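## Task

Take plate E01 from tray place P8 and set it in the block of cycler TC1, lying flat within the block's locators, with its A1 well in the corner marked A1. Neither the tray nor the two cyclers may end up moved or turned from their starting positions. TC2 must still be running its original run, and each cycler's lid must be in its original state. The plate must stay in place without the robot holding it. Release the plate and move the gripper away at the end.

## Robot and tools

ROBOT AND FRAMES. There are two arms, left_arm and right_arm, each with a two-finger gripper. All reported poses are in one scene frame. Its origin is on the table top midway between the arms, +z is up, and +x points out across the table. left_arm sits on the +y side: its base is at (+0.009, +0.303, 0) m and right_arm's base is at (-0.016, -0.278, 0) m. The names left and right do not refer to sides of a camera image. Each gripper has its own axes: the fingers extend along its +z and close and open along its y. The reported end_effector_position is the point between the finger pads, roughly 1 cm short of the fingertips. Joint ranges (rad), base to gripper: waist -2.880 to 2.880, shoulder 0.000 to 3.142, elbow 0.000 to 3.019, wrist pitch -1.693 to 1.571, wrist yaw -1.571 to 1.571, wrist roll -2.094 to 2.094.

ROW LAYOUT. Every motion command uses a row of 14 numbers, each in [-1, 1], covering both arms even when only one of them moves. The order is dx, dy, dz, rx, ry, rz, opening for left_arm, followed by the same seven for right_arm. The first six numbers of each arm are an offset in that gripper's own axes, not an absolute pose. The scale is 1.0 = 0.6 m for dx, dy, dz and 1.0 = 180 degrees for rx, ry, rz, and those three form a single rotation vector. Opening is absolute: +1 is fully open (0.094 m) and -1 is closed.

TOOLS.
- execute_actions(actions): a list of actions run in sequence. Each action is a table of up to 15 rows, and each row lasts one control step (1/30 s). An action always runs 15 steps, taking 0.5 s; if it has fewer rows, the last row is repeated. Each row's offset is measured from the gripper pose measured when that action begins, not from the previous row. For the first action in a call, that pose is the last one reported in this scene. An empty list simply returns the current state and images.
- move(target, speed, blocking): target is one 14-number row. Its offsets are measured from the pose in this scene's most recent result that reports one. Each gripper follows a straight path toward its target, and both paths finish together, taking 0.5 to 10 s; they are cut off at 10 s. speed is in m/s from 0.002 to 0.5 (default 0.25), and rotation is capped at twice that value in rad/s. Paths do not avoid obstacles or the other arm. Grippers lag, drift, and can exceed the set speed, especially when the arm is nearly straight. Faster contact means a harder hit, and a target set deeper past the contact presses harder. The opening is applied when the move starts. With blocking=false you get a result after 0.5 s. Until that move has ended, other moves and actions are refused, so use wait or stop first.
- wait(seconds): 0 to 10 s. The arms keep their last command, and any running move carries on.
- stop(): brakes the running move. It needs braking room, more if the move was fast. The fingers are not stopped.
- zoom_image(camera, region): gives a closer view of the latest image. camera is one of cam_head_left, cam_head_right, cam_left_wrist or cam_right_wrist, each 504x504. region is [x0, y0, x1, y1] in pixels from the top-left, at most 504 by 504.
- read_manual(section): only "licences" is available, and it does not move the robot.
- finished_scene(scene): ends the current scene (pass its number) and cannot be undone. Call it only when the goal is met and will stay met. The next task appears in its result.

RESULTS. The state line reports each gripper's end_effector_position (m) and end_effector_quat_wxyz. Printed positions can be off from the true ones, more so at long reach. grip_measured is the finger opening on the command scale. The last entry of Joint positions is the opening in metres. Readings may be off by about 1 mm. A "Hand target" line shows the pose the controller is currently driving toward. Action results list step positions, and HELD marks steps where an arm was held back. A move's "move:" line gives the ending: done, off_target, moving, held or fault. limits=paced means a target was clipped. limits=held means some steps were blocked, and the arm may then move faster than speed. "pose unreachable" means the clearance check altered or blocked a command. FAULT lines mark arm stops. Joint torques include offsets and noise.

CONTROL BEHAVIOUR. On each step the commanded pose is limited to 70 mm and 16 degrees from the measured pose. If both position and orientation cannot be met, position wins. Large offsets can therefore need several actions. Arms tend to end a centimetre or more below target and can keep sinking under zero offsets. To correct this, send the offset back to the wanted pose in your first call, then zeros, and aim higher if the arm still sags. Very small commands of a few mm may do nothing. Pressing again with the same small offset against a rigid object does not push deeper.

GRIPPING. To hold a part, command an opening about 0.03 below grip_measured; a smaller margin gives a lighter grip. Finger force is about 50 to 62 N per pad, and less on very thin parts. Occasional brief tugs on a held part can occur.

TASK HINTS. TC1 is the cycler whose lid is open. A plate can stick in a cycler block. On a labelled plate, well A1 is at the labelled short end, in the corner opposite the labelled long side. On a tray place, the A1 mark is at the end farther from the bench edge, and the place name is at the nearer end. Places come in rows of three parallel to the bench edge where the tray stands, with the first row nearest that edge. Viewed from that edge, numbering in each row goes right to left. The idle arm may be moved aside.

AVOID. Do not drop or slam plates, push hard, or knock the tray or cyclers out of position. Anything going off the table ends the scene. Do not let the arms collide or press on each other. Holding loads heats motors: MOTOR HOT appears from 85 °C, and at 100 °C the arm goes limp and falls (OVER-TEMPERATURE FAULT). Smooth, quick, low-effort motion is preferred.

Each tool is called after "Emit:" as name(argument=value, ...), one argument or row to a line, values as JSON.

## Session

Emit:
execute_actions(
  actions=[],
)

Scene clock: 0.00 s.
left_arm: end_effector_position=(+0.2928, +0.5810, +0.2402) grip_measured=+1.000 end_effector_quat_wxyz=(+0.171, -0.407, +0.897, -0.034) | right_arm: end_effector_position=(+0.4978, -0.1996, +0.4811) grip_measured=+1.000 end_effector_quat_wxyz=(+0.696, -0.058, +0.714, +0.050)
Joint positions: left_arm=[ 0.88   1.199  1.106 -1.192  0.205 -0.018  0.094] | right_arm=[-0.     1.05   1.036 -0.011 -0.001 -0.01   0.094]
Joint velocities: left_arm=[-0.005  0.005 -0.007 -0.012  0.051  0.007  0.   ] | right_arm=[-0.005 -0.024  0.002 -0.002 -0.037 -0.051  0.   ]
Joint torques (N m, as the arm reports them, + toward a larger angle): no reading
Motor temperatures (°C, as the motors report them): left_arm=[23 22 25 22 22 23] | right_arm=[20 22 22 22 24 22]
Hand target (left_arm): +0.298, +0.587, +0.255; +0.187, -0.404, +0.895, -0.027
Hand target (right_arm): +0.497, -0.200, +0.508; +0.713, -0.057, +0.697, +0.051

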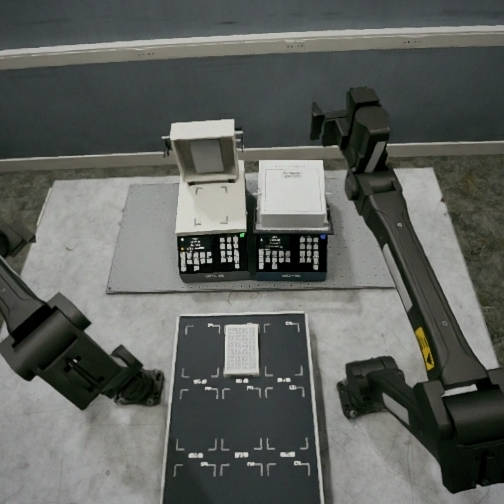

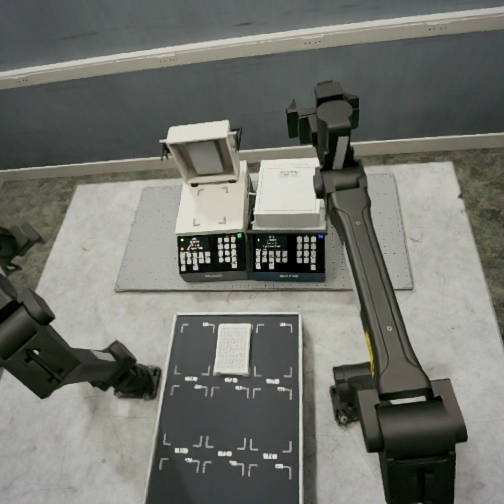

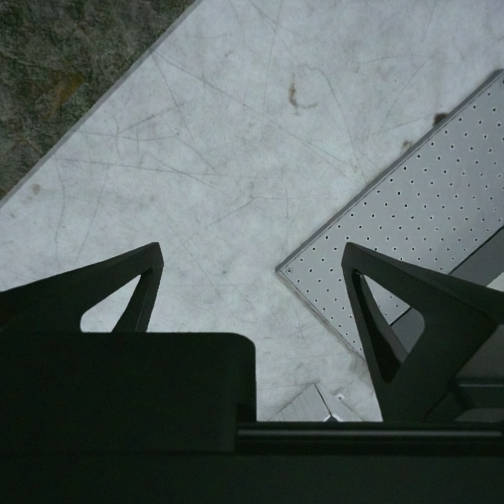

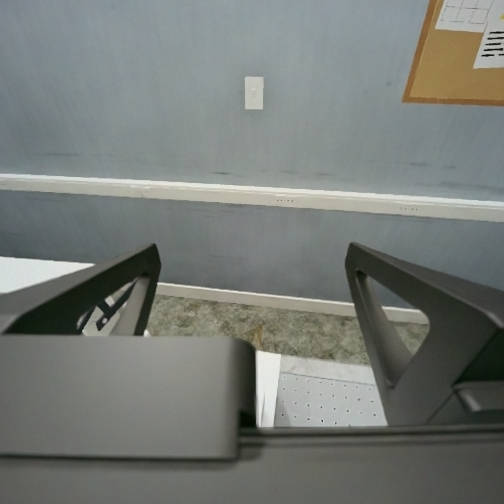

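Emit:
zoom_image(
  camera="cam_head_left",
  region=[195, 305, 290, 400],
)

Emit:
zoom_image(
  camera="cam_head_right",
  region=[185, 305, 280, 400],
)

Emit:
zoom_image(
  camera="cam_head_left",
  region=[155, 110, 345, 295],
)

Region (195, 305, 290, 400) of cam_head_left's 504x504 image, scaled by 5.305, with more detail than that image has.

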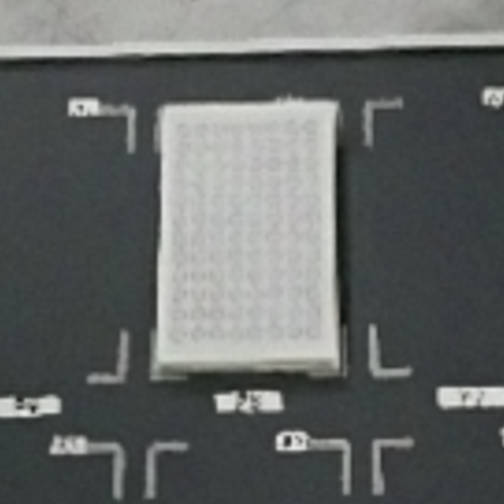

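Region (185, 305, 280, 400) of cam_head_right's 504x504 image, scaled by 5.305, with more detail than that image has.

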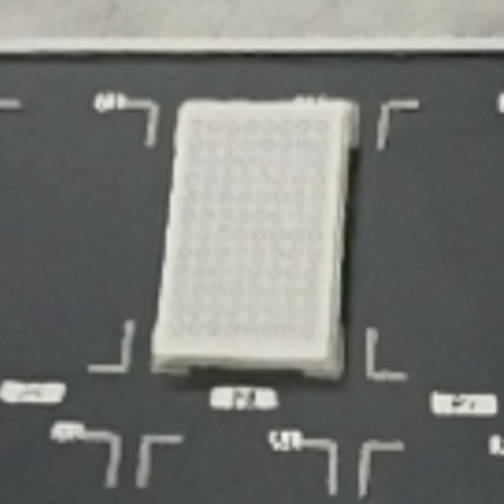

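Region (155, 110, 345, 295) of cam_head_left's 504x504 image, scaled by 2.653, with more detail than that image has; it fills the top 491 rows of this view, and the rest is white.

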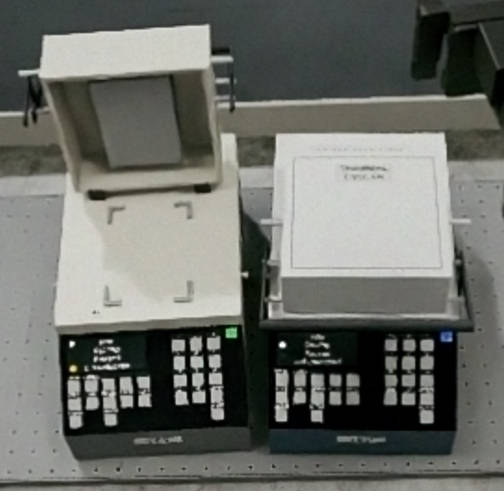

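Emit:
move(
  target=[0.52, -0.368, -0.058, 0.11, 0.088, 0.642, 1, -0.02, -0.25, -0.25, 0, 0, 0, 1],
  speed=0.45,
)

Scene clock: 4.63 s.
left_arm: end_effector_position=(+0.2460, +0.2038, +0.2158) grip_measured=+1.000 end_effector_quat_wxyz=(+0.059, +0.563, +0.822, -0.053) | right_arm: end_effector_position=(+0.3772, -0.3703, +0.4981) grip_measured=+1.000 end_effector_quat_wxyz=(+0.700, -0.056, +0.710, +0.055)
Joint positions: left_arm=[-0.287  0.943  0.897 -1.441  0.136  0.892  0.094] | right_arm=[-0.639  0.783  0.931 -0.166 -0.643 -0.01   0.094]
Joint velocities: left_arm=[-0.015 -0.015 -0.007 -0.007 -0.051  0.066  0.   ] | right_arm=[-0.005 -0.005  0.007 -0.002 -0.007 -0.007  0.   ]
Joint torques (N m, as the arm reports them, + toward a larger angle): left_arm=[ 0.19 -2.31 11.58  0.56 -0.08  0.28] | right_arm=[-1.51 -4.72  9.25  0.81 -0.25 -0.24]
Motor temperatures (°C, as the motors report them): left_arm=[23 22 26 22 22 23] | right_arm=[20 22 23 22 24 22]
Hand target (left_arm): +0.253, +0.202, +0.227; +0.067, +0.572, +0.816, -0.048
Hand target (right_arm): +0.373, -0.371, +0.495; +0.697, -0.055, +0.713, +0.053
Off the commanded pose (left_arm): 0.015 m, 2 deg.
Off the commanded pose (right_arm): 0.004 m, 1 deg.
move: off_target (left_arm)

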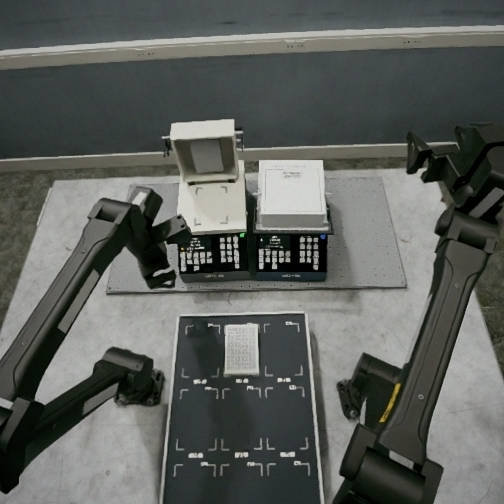

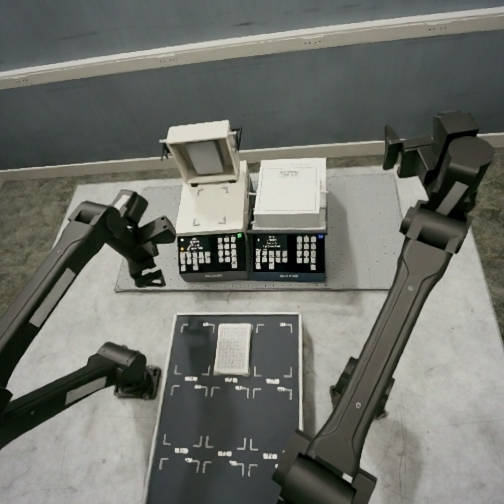

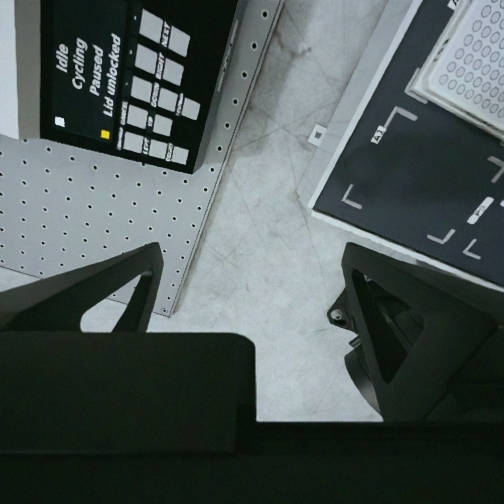

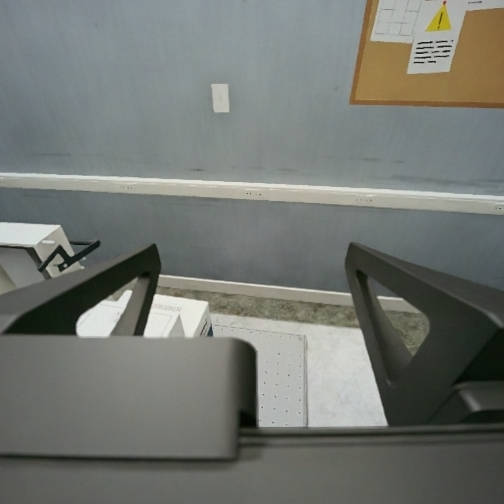

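Emit:
zoom_image(
  camera="cam_left_wrist",
  region=[374, 0, 504, 160],
)

Region (374, 0, 504, 160) of cam_left_wrist's 504x504 image, scaled by 3.150, with more detail than that image has; it fills the left 410 columns of this view, and the rest is white.

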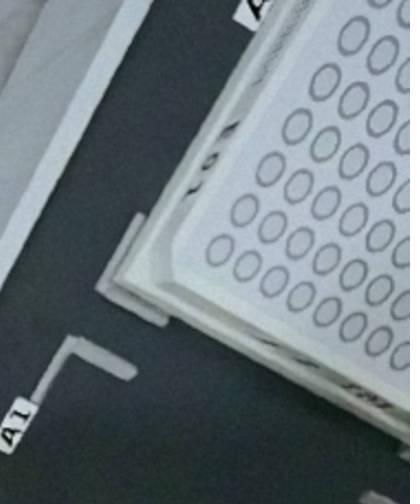

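Emit:
move(
  target=[-0.161, -0.302, 0.16, 0.097, 0.003, 0.604, 1, 0, 0, 0, 0, 0, 0, 1],
  speed=0.45,
)

Emit:
zoom_image(
  camera="cam_left_wrist",
  region=[130, 40, 380, 290],
)

Scene clock: 8.33 s.
left_arm: end_effector_position=(+0.1125, +0.0494, +0.1296) grip_measured=+1.000 end_effector_quat_wxyz=(-0.018, +0.995, +0.022, -0.095) | right_arm: end_effector_position=(+0.3772, -0.3703, +0.4981) grip_measured=+1.000 end_effector_quat_wxyz=(+0.700, -0.056, +0.710, +0.055)
Joint positions: left_arm=[-1.068  1.191  0.828 -1.326  0.153  2.023  0.094] | right_arm=[-0.639  0.783  0.931 -0.166 -0.643 -0.01   0.094]
Joint velocities: left_arm=[ 0.005 -0.015  0.012 -0.007 -0.022  0.037  0.   ] | right_arm=[ 0.005 -0.005  0.007 -0.002 -0.007  0.022  0.   ]
Joint torques (N m, as the arm reports them, + toward a larger angle): left_arm=[ 0.02 -4.75 10.84  0.83 -0.02  0.27] | right_arm=[-0.88 -4.19 10.07  1.07 -0.07 -0.1 ]
Motor temperatures (°C, as the motors report them): left_arm=[23 22 26 22 22 23] | right_arm=[20 22 24 22 24 22]
Hand target (left_arm): +0.119, +0.035, +0.139; -0.003, +0.996, +0.009, -0.086
Hand target (right_arm): +0.377, -0.370, +0.498; +0.700, -0.056, +0.710, +0.055
Off the commanded pose (left_arm): 0.018 m, 3 deg.
Off the commanded pose (right_arm): 0.000 m, 0 deg.
move: off_target (left_arm)

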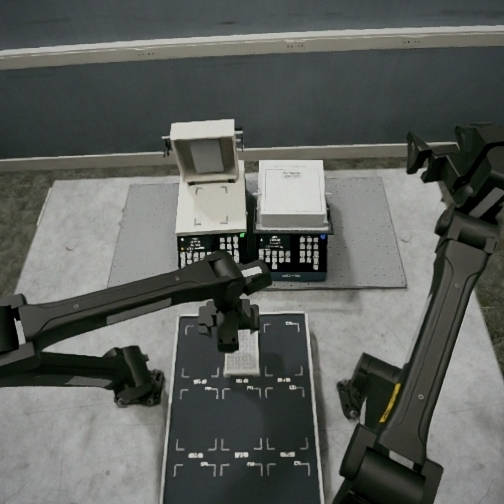

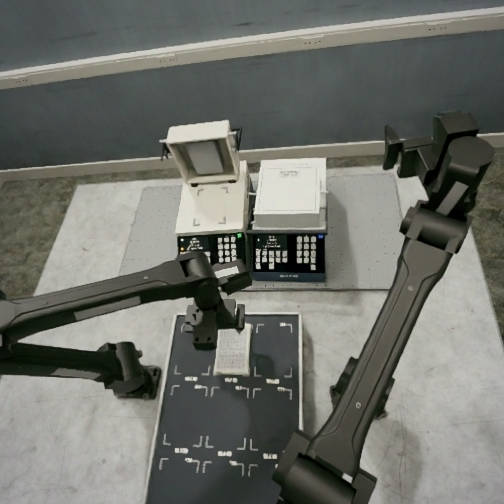

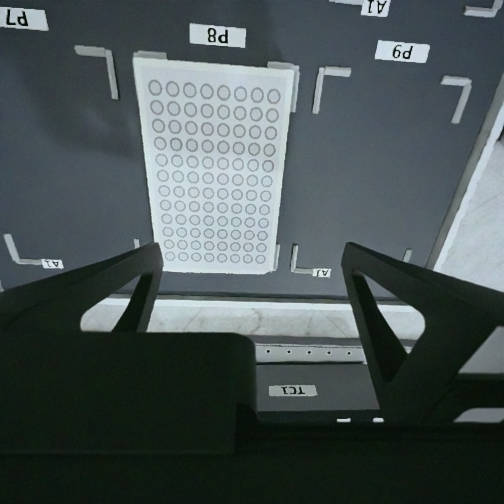

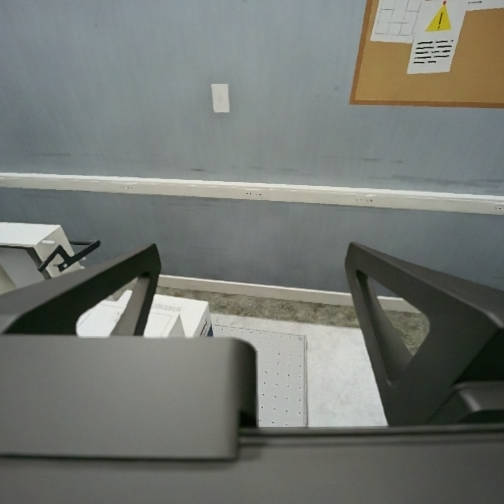

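Region (130, 40, 380, 290) of cam_left_wrist's 504x504 image, scaled by 2.016, with more detail than that image has.

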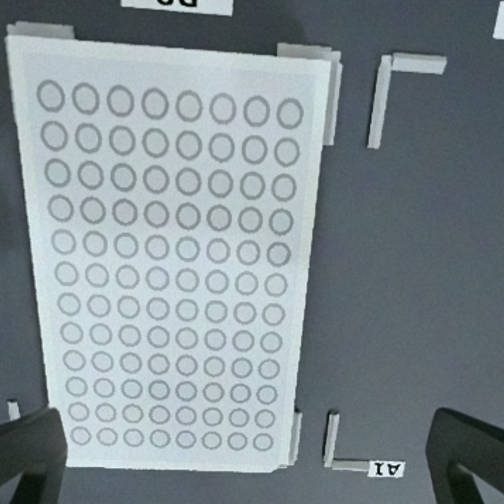

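Emit:
move(
  target=[-0.015, 0.043, 0.043, -0.009, 0.005, 0.025, 1, 0, 0, 0, 0, 0, 0, 1],
  speed=0.08,
)

Emit:
zoom_image(
  camera="cam_left_wrist",
  region=[112, 60, 392, 340],
)

Scene clock: 10.30 s.
left_arm: end_effector_position=(+0.1025, +0.0264, +0.1087) grip_measured=+1.000 end_effector_quat_wxyz=(+0.001, +0.996, -0.015, -0.084) | right_arm: end_effector_position=(+0.3772, -0.3703, +0.4981) grip_measured=+1.000 end_effector_quat_wxyz=(+0.700, -0.056, +0.710, +0.055)
Joint positions: left_arm=[-1.135  1.233  0.806 -1.213  0.153  2.026  0.094] | right_arm=[-0.639  0.783  0.931 -0.166 -0.643 -0.01   0.094]
Joint velocities: left_arm=[-0.005  0.005 -0.002 -0.012 -0.066 -0.037  0.   ] | right_arm=[-0.005 -0.015 -0.002 -0.017  0.051  0.081  0.   ]
Joint torques (N m, as the arm reports them, + toward a larger angle): left_arm=[-0.21 -5.32  7.56  1.03  0.27  0.09] | right_arm=[-1.27 -3.84  9.84  1.27 -0.1  -0.11]
Motor temperatures (°C, as the motors report them): left_arm=[23 22 27 22 22 23] | right_arm=[20 22 24 22 24 22]
Hand target (left_arm): +0.101, +0.024, +0.105; -0.001, +0.996, -0.016, -0.087
Hand target (right_arm): +0.377, -0.370, +0.498; +0.700, -0.056, +0.710, +0.055
Off the commanded pose (left_arm): 0.005 m, 0 deg.
Off the commanded pose (right_arm): 0.000 m, 0 deg.
move: done

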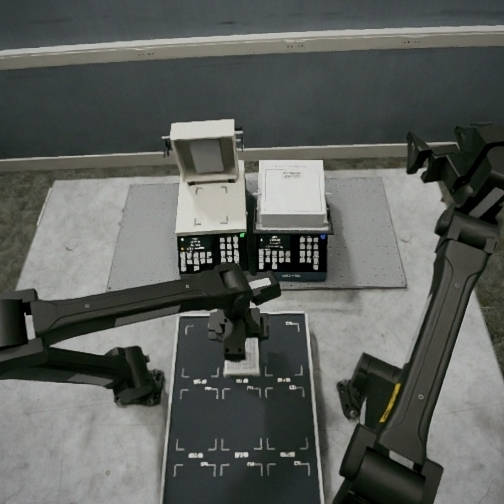

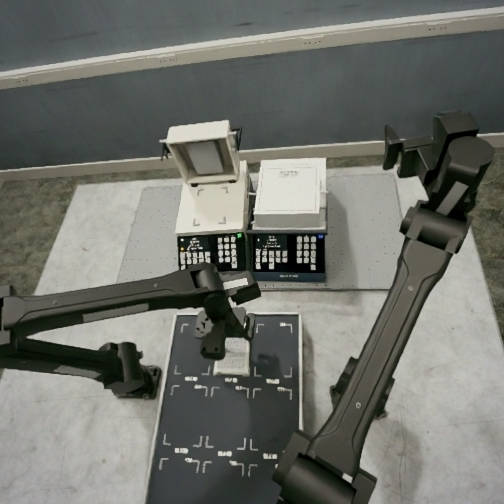

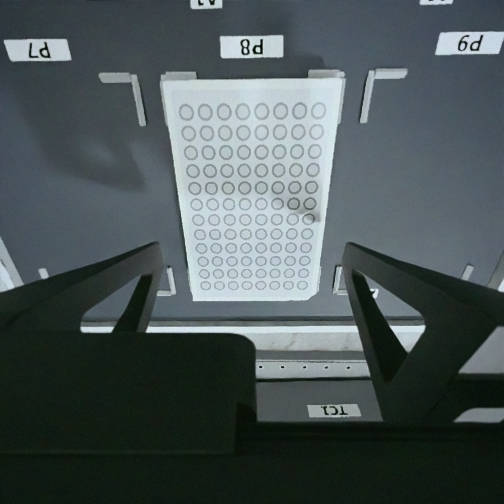

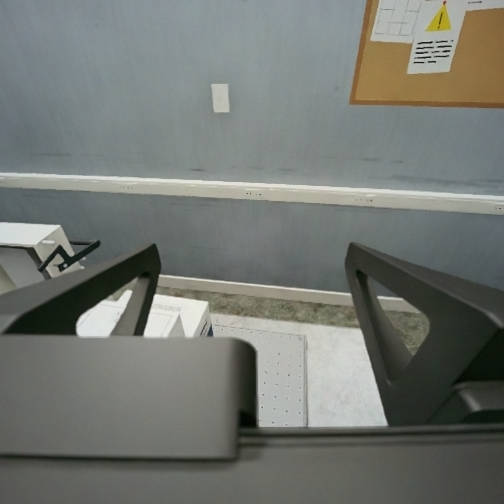

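Region (112, 60, 392, 340) of cam_left_wrist's 504x504 image, scaled by 1.800, with more detail than that image has.

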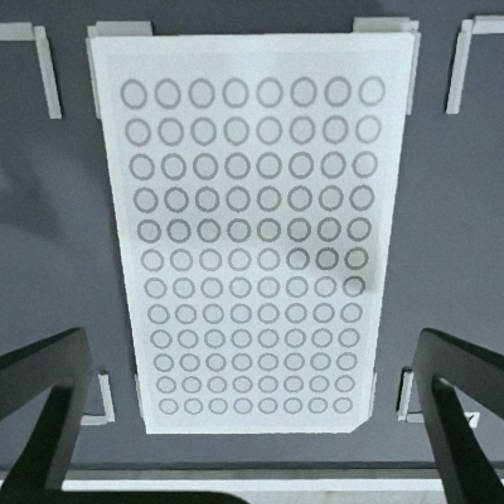

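Emit:
move(
  target=[0.004, 0.002, 0.054, 0, 0, -0.006, 1, 0, 0, 0, 0, 0, 0, 1],
  speed=0.04,
)

Emit:
zoom_image(
  camera="cam_left_wrist",
  region=[112, 60, 392, 340],
)

Scene clock: 11.77 s.
left_arm: end_effector_position=(+0.1022, +0.0269, +0.0809) grip_measured=+1.000 end_effector_quat_wxyz=(+0.004, +0.997, -0.009, -0.082) | right_arm: end_effector_position=(+0.3772, -0.3703, +0.4981) grip_measured=+1.000 end_effector_quat_wxyz=(+0.700, -0.056, +0.710, +0.055)
Joint positions: left_arm=[-1.136  1.266  0.752 -1.119  0.153  2.013  0.094] | right_arm=[-0.639  0.783  0.931 -0.166 -0.643 -0.01   0.094]
Joint velocities: left_arm=[-0.005 -0.005  0.002 -0.012  0.095 -0.037  0.   ] | right_arm=[-0.015 -0.005 -0.012 -0.022  0.022  0.037  0.   ]
Joint torques (N m, as the arm reports them, + toward a larger angle): left_arm=[-0.63 -4.92  7.13  0.94  0.15 -0.01] | right_arm=[-0.68 -3.65 10.05  1.28 -0.07 -0.15]
Motor temperatures (°C, as the motors report them): left_arm=[23 22 27 22 22 23] | right_arm=[20 22 24 22 24 22]
Hand target (left_arm): +0.100, +0.025, +0.076; -0.000, +0.996, -0.006, -0.084
Hand target (right_arm): +0.377, -0.370, +0.498; +0.700, -0.056, +0.710, +0.055
Off the commanded pose (left_arm): 0.006 m, 1 deg.
Off the commanded pose (right_arm): 0.000 m, 0 deg.
move: done

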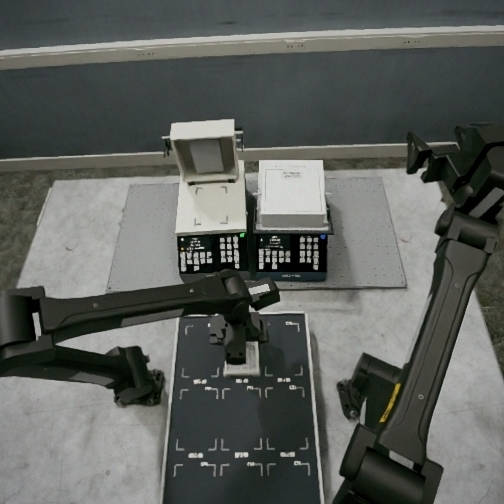

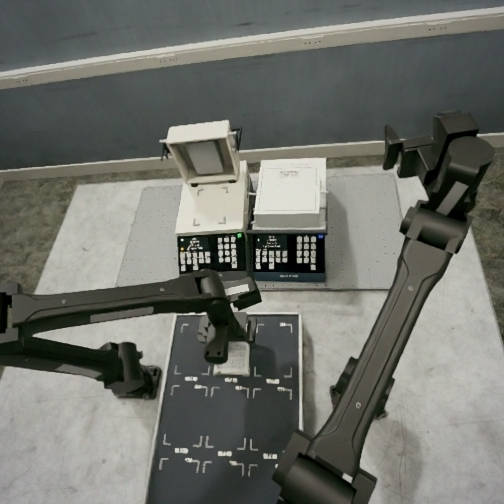

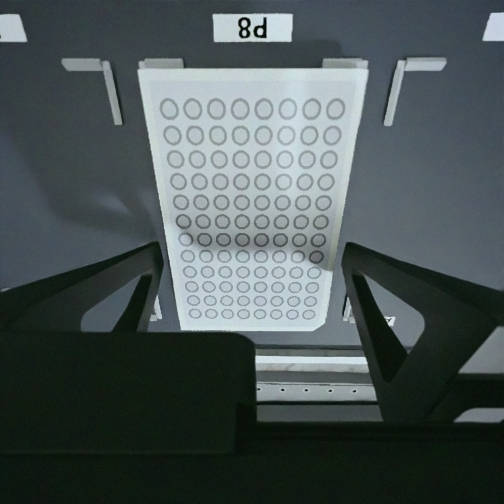

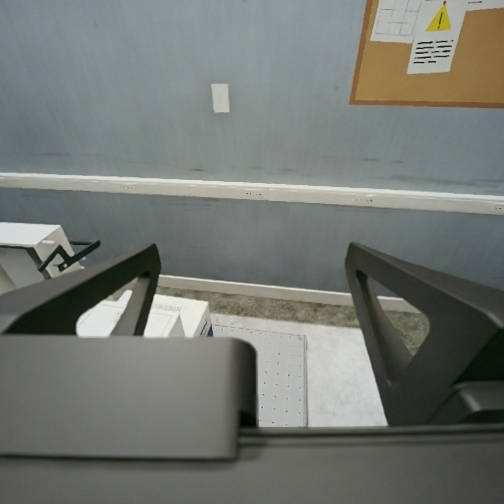

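Region (112, 60, 392, 340) of cam_left_wrist's 504x504 image, scaled by 1.800, with more detail than that image has.

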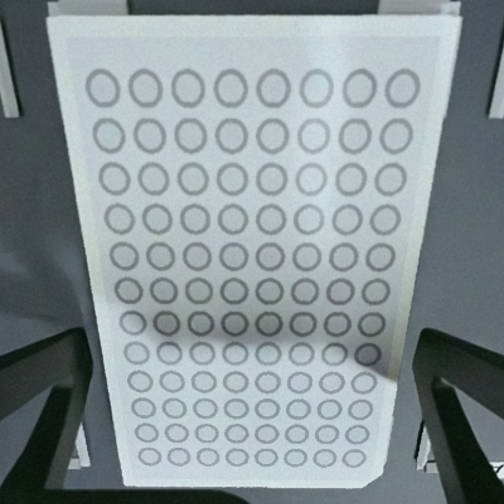

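Emit:
execute_actions(
  actions=[
    [[0.002,0.002,0.008,0,0,0,1,0,0,0,0,0,0,1],[0.002,0.002,0.009,0,0,0,0.96,0,0,0,0,0,0,1],[0.002,0.002,0.010,0,0,0,0.92,0,0,0,0,0,0,1],[0.002,0.002,0.011,0,0,0,0.89,0,0,0,0,0,0,1],[0.002,0.002,0.011,0,0,0,0.86,0,0,0,0,0,0,1],[0.002,0.002,0.011,0,0,0,0.84,0,0,0,0,0,0,1],[0.002,0.002,0.011,0,0,0,0.82,0,0,0,0,0,0,1],[0.002,0.002,0.011,0,0,0,0.80,0,0,0,0,0,0,1],[0.002,0.002,0.011,0,0,0,0.785,0,0,0,0,0,0,1],[0.002,0.002,0.011,0,0,0,0.77,0,0,0,0,0,0,1],[0.002,0.002,0.011,0,0,0,0.76,0,0,0,0,0,0,1],[0.002,0.002,0.011,0,0,0,0.75,0,0,0,0,0,0,1],[0.002,0.002,0.011,0,0,0,0.74,0,0,0,0,0,0,1],[0.002,0.002,0.011,0,0,0,0.73,0,0,0,0,0,0,1],[0.002,0.002,0.011,0,0,0,0.72,0,0,0,0,0,0,1]],
  ],
)

Scene clock: 12.87 s.
left_arm: end_effector_position=(+0.1023, +0.0267, +0.0787) grip_measured=+0.734 end_effector_quat_wxyz=(+0.006, +0.997, -0.009, -0.081) | right_arm: end_effector_position=(+0.3772, -0.3703, +0.4981) grip_measured=+1.000 end_effector_quat_wxyz=(+0.700, -0.056, +0.710, +0.055)
Joint positions: left_arm=[-1.136  1.266  0.745 -1.107  0.153  2.012  0.081] | right_arm=[-0.639  0.783  0.931 -0.166 -0.643 -0.01   0.094]
Joint velocities: left_arm=[-0.015 -0.005  0.002 -0.017 -0.037  0.007 -0.005] | right_arm=[-0.015 -0.005 -0.012  0.002 -0.007 -0.066  0.   ]
Joint torques (N m, as the arm reports them, + toward a larger angle): left_arm=[ 0.31 -4.72  6.99  1.02  0.13  0.11] | right_arm=[-1.   -4.43  9.93  1.29 -0.05 -0.08]
Motor temperatures (°C, as the motors report them): left_arm=[23 22 27 22 22 23] | right_arm=[20 22 24 22 24 22]
Hand target (left_arm): +0.102, +0.026, +0.074; +0.004, +0.997, -0.009, -0.082
Hand target (right_arm): +0.377, -0.370, +0.498; +0.700, -0.056, +0.710, +0.055
Off the commanded pose (left_arm): 0.005 m, 0 deg.
Off the commanded pose (right_arm): 0.000 m, 0 deg.
Step readings (end_effector_position):
0: left_arm (+0.1022, +0.0269, +0.0809) | right_arm (+0.3772, -0.3703, +0.4981)
1: left_arm (+0.1023, +0.0267, +0.0809) | right_arm (+0.3772, -0.3703, +0.4981)
2: left_arm (+0.1024, +0.0264, +0.0806) | right_arm (+0.3772, -0.3703, +0.4981)
4: left_arm (+0.1025, +0.0261, +0.0799) | right_arm (+0.3772, -0.3703, +0.4981)
8: left_arm (+0.1022, +0.0267, +0.0788) | right_arm (+0.3772, -0.3703, +0.4981)
15: end_effector_position above

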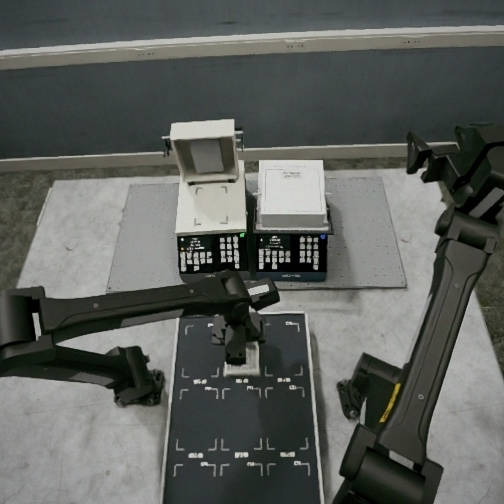

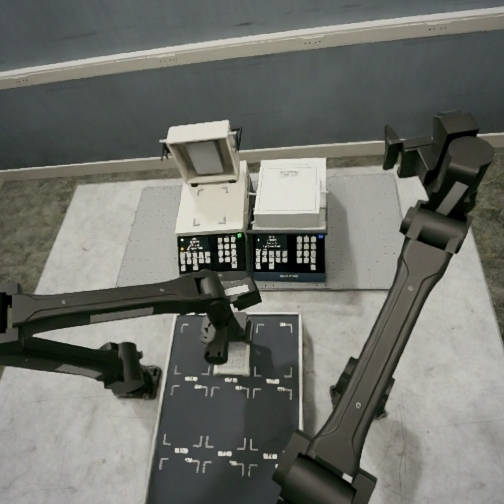

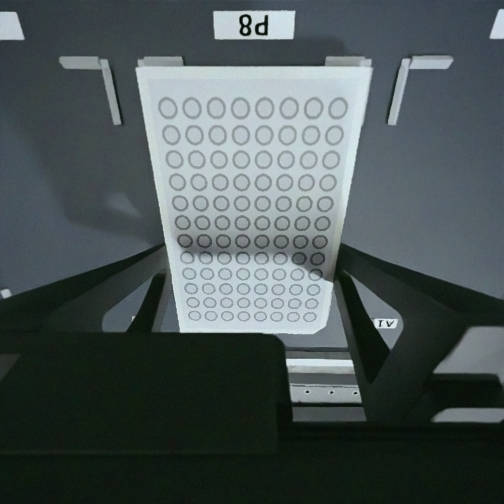

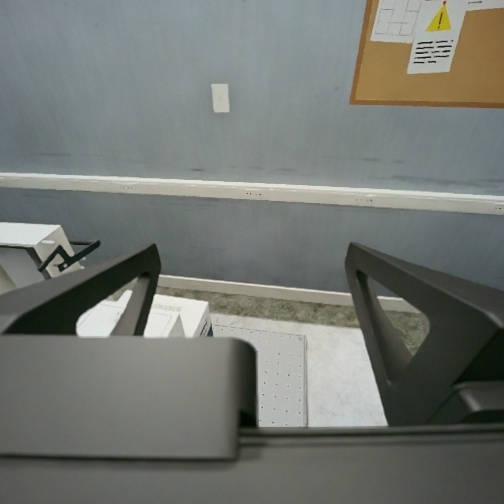

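Emit:
move(
  target=[-0.003, 0.007, -0.037, -0.023, 0.011, 0.004, 0.69, 0, 0, 0, 0, 0, 0, 1],
  speed=0.04,
)

Scene clock: 14.53 s.
left_arm: end_effector_position=(+0.1033, +0.0244, +0.0943) grip_measured=+0.712 end_effector_quat_wxyz=(+0.033, +0.997, -0.011, -0.069) | right_arm: end_effector_position=(+0.3772, -0.3703, +0.4981) grip_measured=+1.000 end_effector_quat_wxyz=(+0.700, -0.056, +0.710, +0.055)
Joint positions: left_arm=[-1.136  1.208  0.745 -1.107  0.153  2.012  0.08 ] | right_arm=[-0.639  0.783  0.931 -0.166 -0.643 -0.01   0.094]
Joint velocities: left_arm=[-0.005 -0.015  0.002  0.007 -0.051  0.051  0.001] | right_arm=[-0.005  0.005 -0.007 -0.002  0.022 -0.022  0.   ]
Joint torques (N m, as the arm reports them, + toward a larger angle): left_arm=[ 0.2  -7.4   7.79  0.73  0.03  0.12] | right_arm=[-0.88 -3.71  9.98  1.16 -0.15 -0.06]
Motor temperatures (°C, as the motors report them): left_arm=[23 22 27 22 22 23] | right_arm=[20 22 24 22 24 22]
Hand target (left_arm): +0.104, +0.023, +0.101; +0.043, +0.997, -0.013, -0.064
Hand target (right_arm): +0.377, -0.370, +0.498; +0.700, -0.056, +0.710, +0.055
Off the commanded pose (left_arm): 0.007 m, 1 deg.
Off the commanded pose (right_arm): 0.000 m, 0 deg.
move: done

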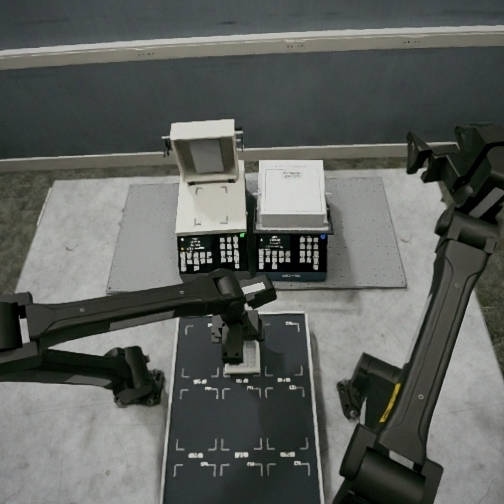

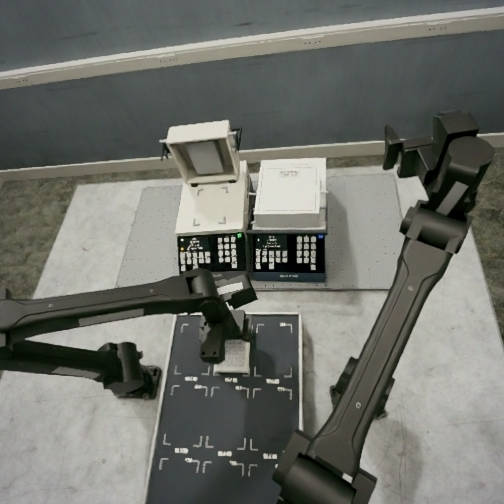

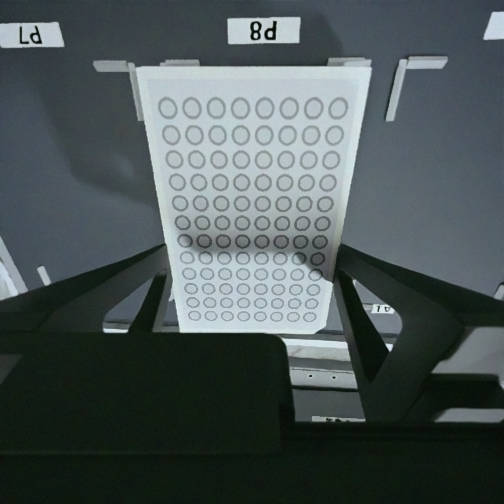

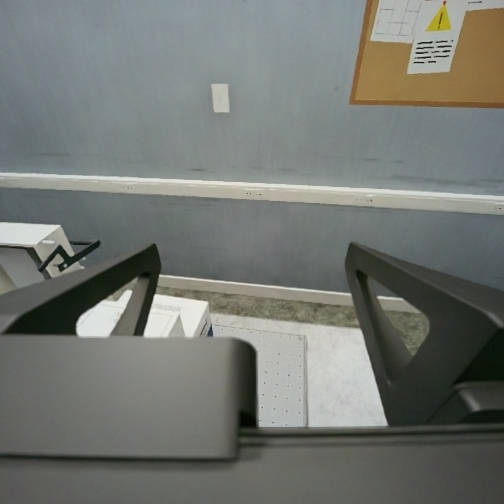

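Emit:
move(
  target=[0.069, -0.042, -0.309, -0.062, 0.015, -0.502, 0.68, 0, 0, 0, 0, 0, 0, 1],
  speed=0.35,
)

Scene clock: 18.10 s.
left_arm: end_effector_position=(+0.1593, +0.0697, +0.2420) grip_measured=+0.712 end_effector_quat_wxyz=(+0.028, +0.714, +0.698, -0.049) | right_arm: end_effector_position=(+0.3772, -0.3703, +0.4981) grip_measured=+1.000 end_effector_quat_wxyz=(+0.700, -0.056, +0.710, +0.055)
Joint positions: left_arm=[-0.924  1.011  1.009 -1.498  0.089  0.65   0.08 ] | right_arm=[-0.639  0.783  0.931 -0.166 -0.643 -0.01   0.094]
Joint velocities: left_arm=[-0.005 -0.015 -0.002  0.002  0.022 -0.007 -0.002] | right_arm=[ 0.005 -0.005  0.002  0.007  0.022 -0.007  0.   ]
Joint torques (N m, as the arm reports them, + toward a larger angle): left_arm=[ 0.72 -5.05 13.51  0.62 -0.13  0.01] | right_arm=[-0.45 -4.31  9.99  1.45 -0.09 -0.13]
Motor temperatures (°C, as the motors report them): left_arm=[23 22 27 22 22 23] | right_arm=[20 22 24 22 24 22]
Hand target (left_arm): +0.167, +0.064, +0.270; +0.061, +0.705, +0.704, -0.052
Hand target (right_arm): +0.377, -0.370, +0.498; +0.700, -0.056, +0.710, +0.055
Off the commanded pose (left_arm): 0.032 m, 4 deg.
Off the commanded pose (right_arm): 0.000 m, 0 deg.
move: off_target (left_arm)

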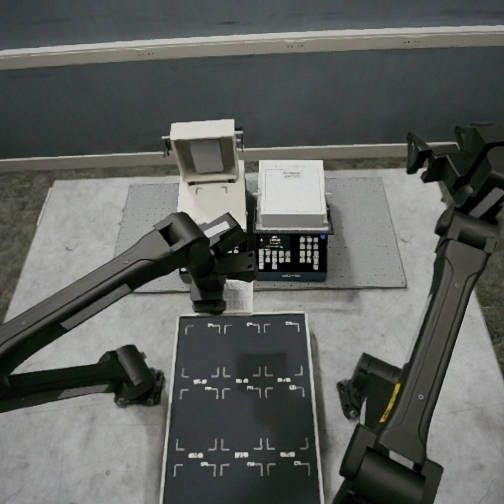

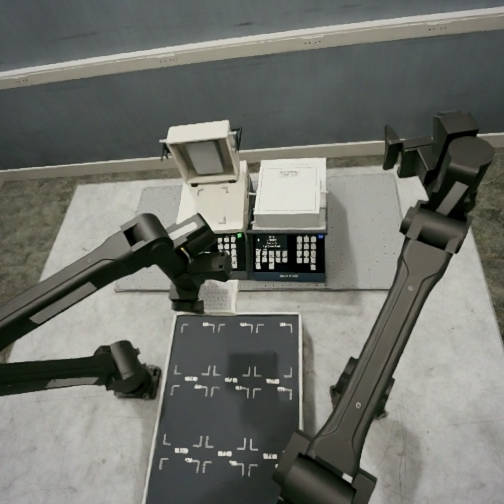

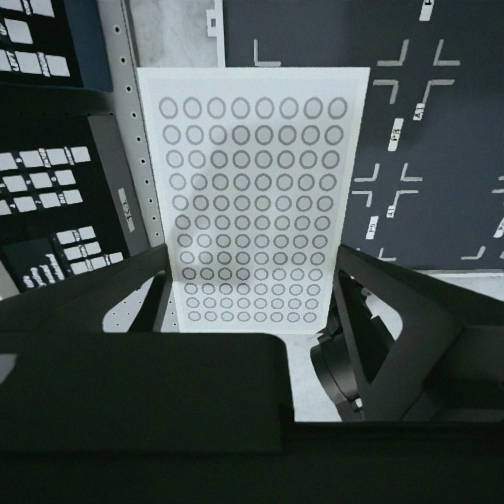

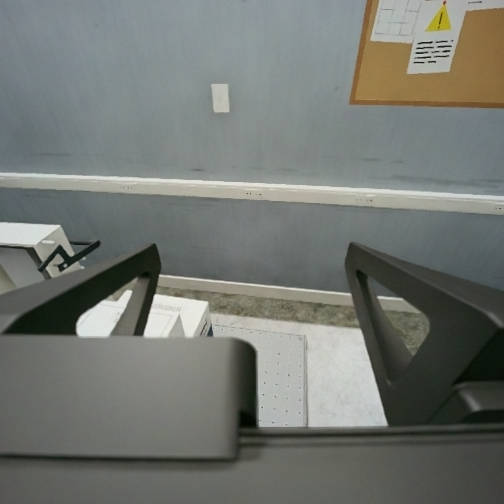

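Emit:
move(
  target=[0.073, 0.482, -0.077, -0.081, -0.017, -0.516, 0.68, 0, 0, 0, 0, 0, 0, 1],
  speed=0.35,
)

Scene clock: 22.13 s.
left_arm: end_effector_position=(+0.4333, +0.1187, +0.2579) grip_measured=+0.712 end_effector_quat_wxyz=(+0.061, -0.010, +0.998, +0.013) | right_arm: end_effector_position=(+0.3772, -0.3703, +0.4981) grip_measured=+1.000 end_effector_quat_wxyz=(+0.700, -0.056, +0.710, +0.055)
Joint positions: left_arm=[-0.42   1.485  1.454 -1.442 -0.076 -0.453  0.08 ] | right_arm=[-0.639  0.783  0.931 -0.166 -0.643 -0.01   0.094]
Joint velocities: left_arm=[-0.005 -0.005 -0.027 -0.032 -0.037  0.007 -0.   ] | right_arm=[-0.005 -0.005 -0.017 -0.022  0.037 -0.007  0.   ]
Joint torques (N m, as the arm reports them, + toward a larger angle): left_arm=[  0.53 -10.26  13.89   0.63  -0.35  -0.03] | right_arm=[-1.2  -3.49  9.95  1.27 -0.09 -0.11]
Motor temperatures (°C, as the motors report them): left_arm=[23 22 28 22 22 23] | right_arm=[20 22 25 22 24 22]
Hand target (left_arm): +0.448, +0.115, +0.277; +0.080, -0.022, +0.997, +0.006
Hand target (right_arm): +0.377, -0.370, +0.498; +0.700, -0.056, +0.710, +0.055
Off the commanded pose (left_arm): 0.026 m, 3 deg.
Off the commanded pose (right_arm): 0.000 m, 0 deg.
move: off_target (left_arm)

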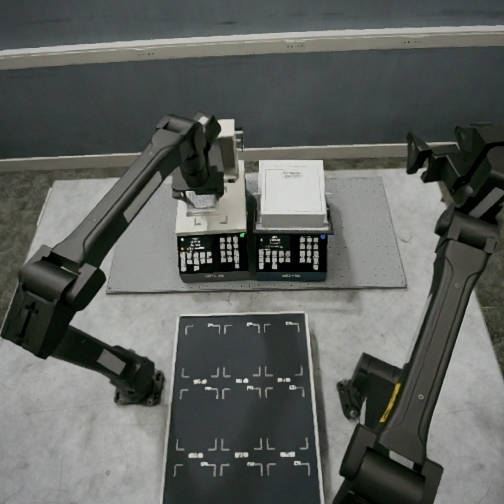

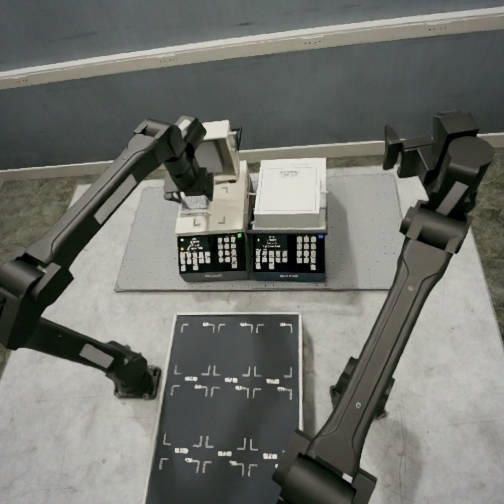

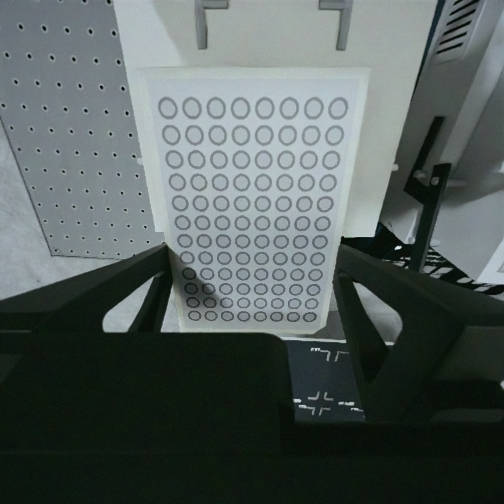

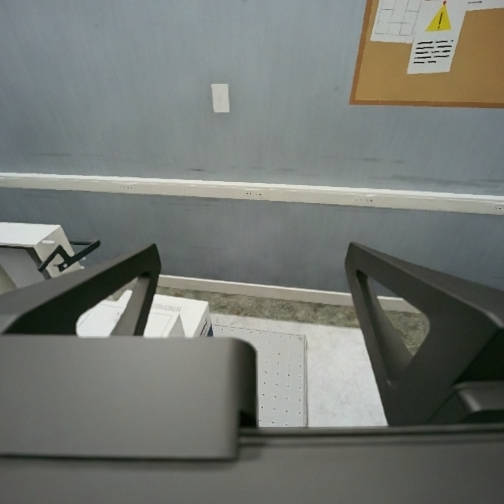

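Emit:
move(
  target=[-0.062, -0.019, 0.1, 0.004, -0.013, 0, 0.68, 0, 0, 0, 0, 0, 0, 1],
  speed=0.08,
)

Scene clock: 23.93 s.
left_arm: end_effector_position=(+0.4723, +0.1073, +0.2087) grip_measured=+0.712 end_effector_quat_wxyz=(+0.080, -0.012, +0.997, +0.005) | right_arm: end_effector_position=(+0.3772, -0.3703, +0.4981) grip_measured=+1.000 end_effector_quat_wxyz=(+0.700, -0.056, +0.710, +0.055)
Joint positions: left_arm=[-0.408  1.574  1.423 -1.278 -0.076 -0.443  0.08 ] | right_arm=[-0.639  0.783  0.931 -0.166 -0.643 -0.01   0.094]
Joint velocities: left_arm=[-0.005 -0.005 -0.002  0.007 -0.066  0.022  0.   ] | right_arm=[-0.005 -0.005 -0.007 -0.002  0.051 -0.037  0.   ]
Joint torques (N m, as the arm reports them, + toward a larger angle): left_arm=[  1.08 -11.8    8.82   1.54  -0.3    0.28] | right_arm=[-0.6  -4.2   9.93  1.31 -0.08 -0.1 ]
Motor temperatures (°C, as the motors report them): left_arm=[23 22 28 22 22 23] | right_arm=[20 22 25 22 24 22]
Hand target (left_arm): +0.479, +0.110, +0.203; +0.081, -0.009, +0.997, +0.007
Hand target (right_arm): +0.377, -0.370, +0.498; +0.700, -0.056, +0.710, +0.055
Off the commanded pose (left_arm): 0.008 m, 0 deg.
Off the commanded pose (right_arm): 0.000 m, 0 deg.
move: done

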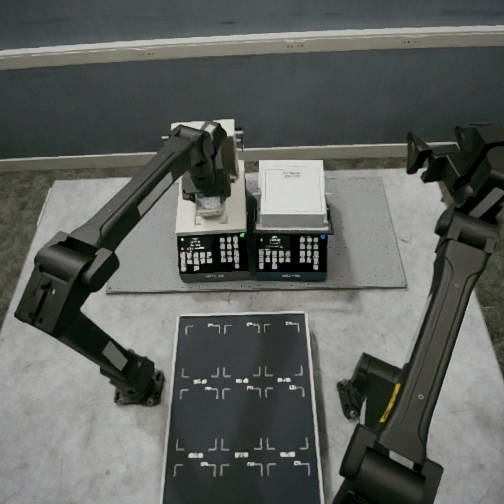

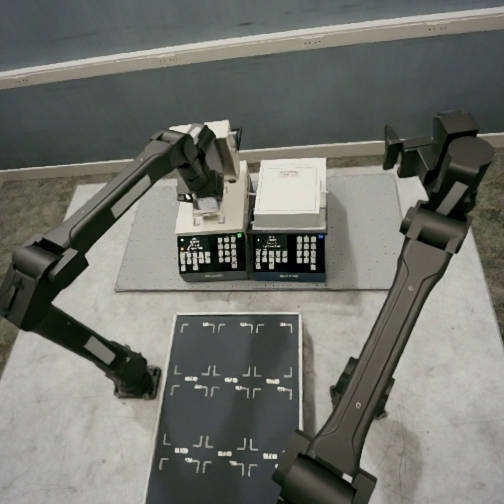

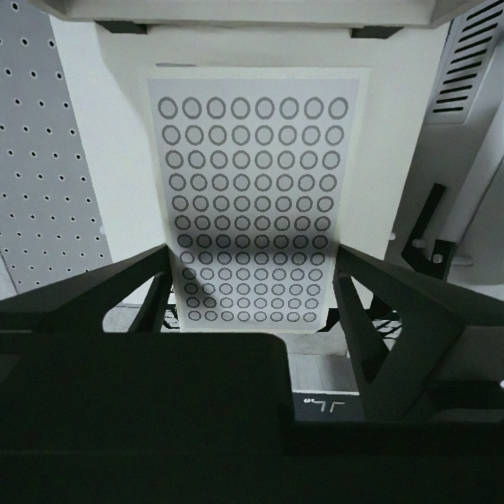

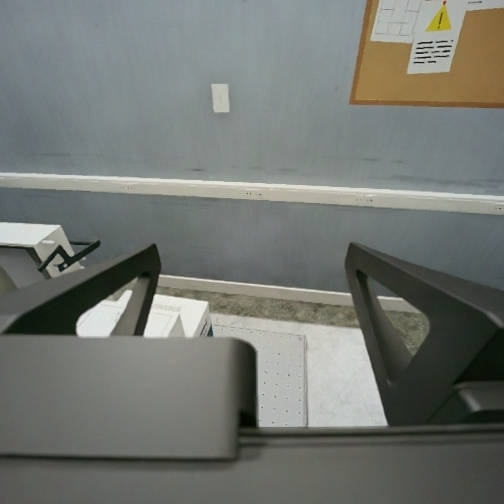

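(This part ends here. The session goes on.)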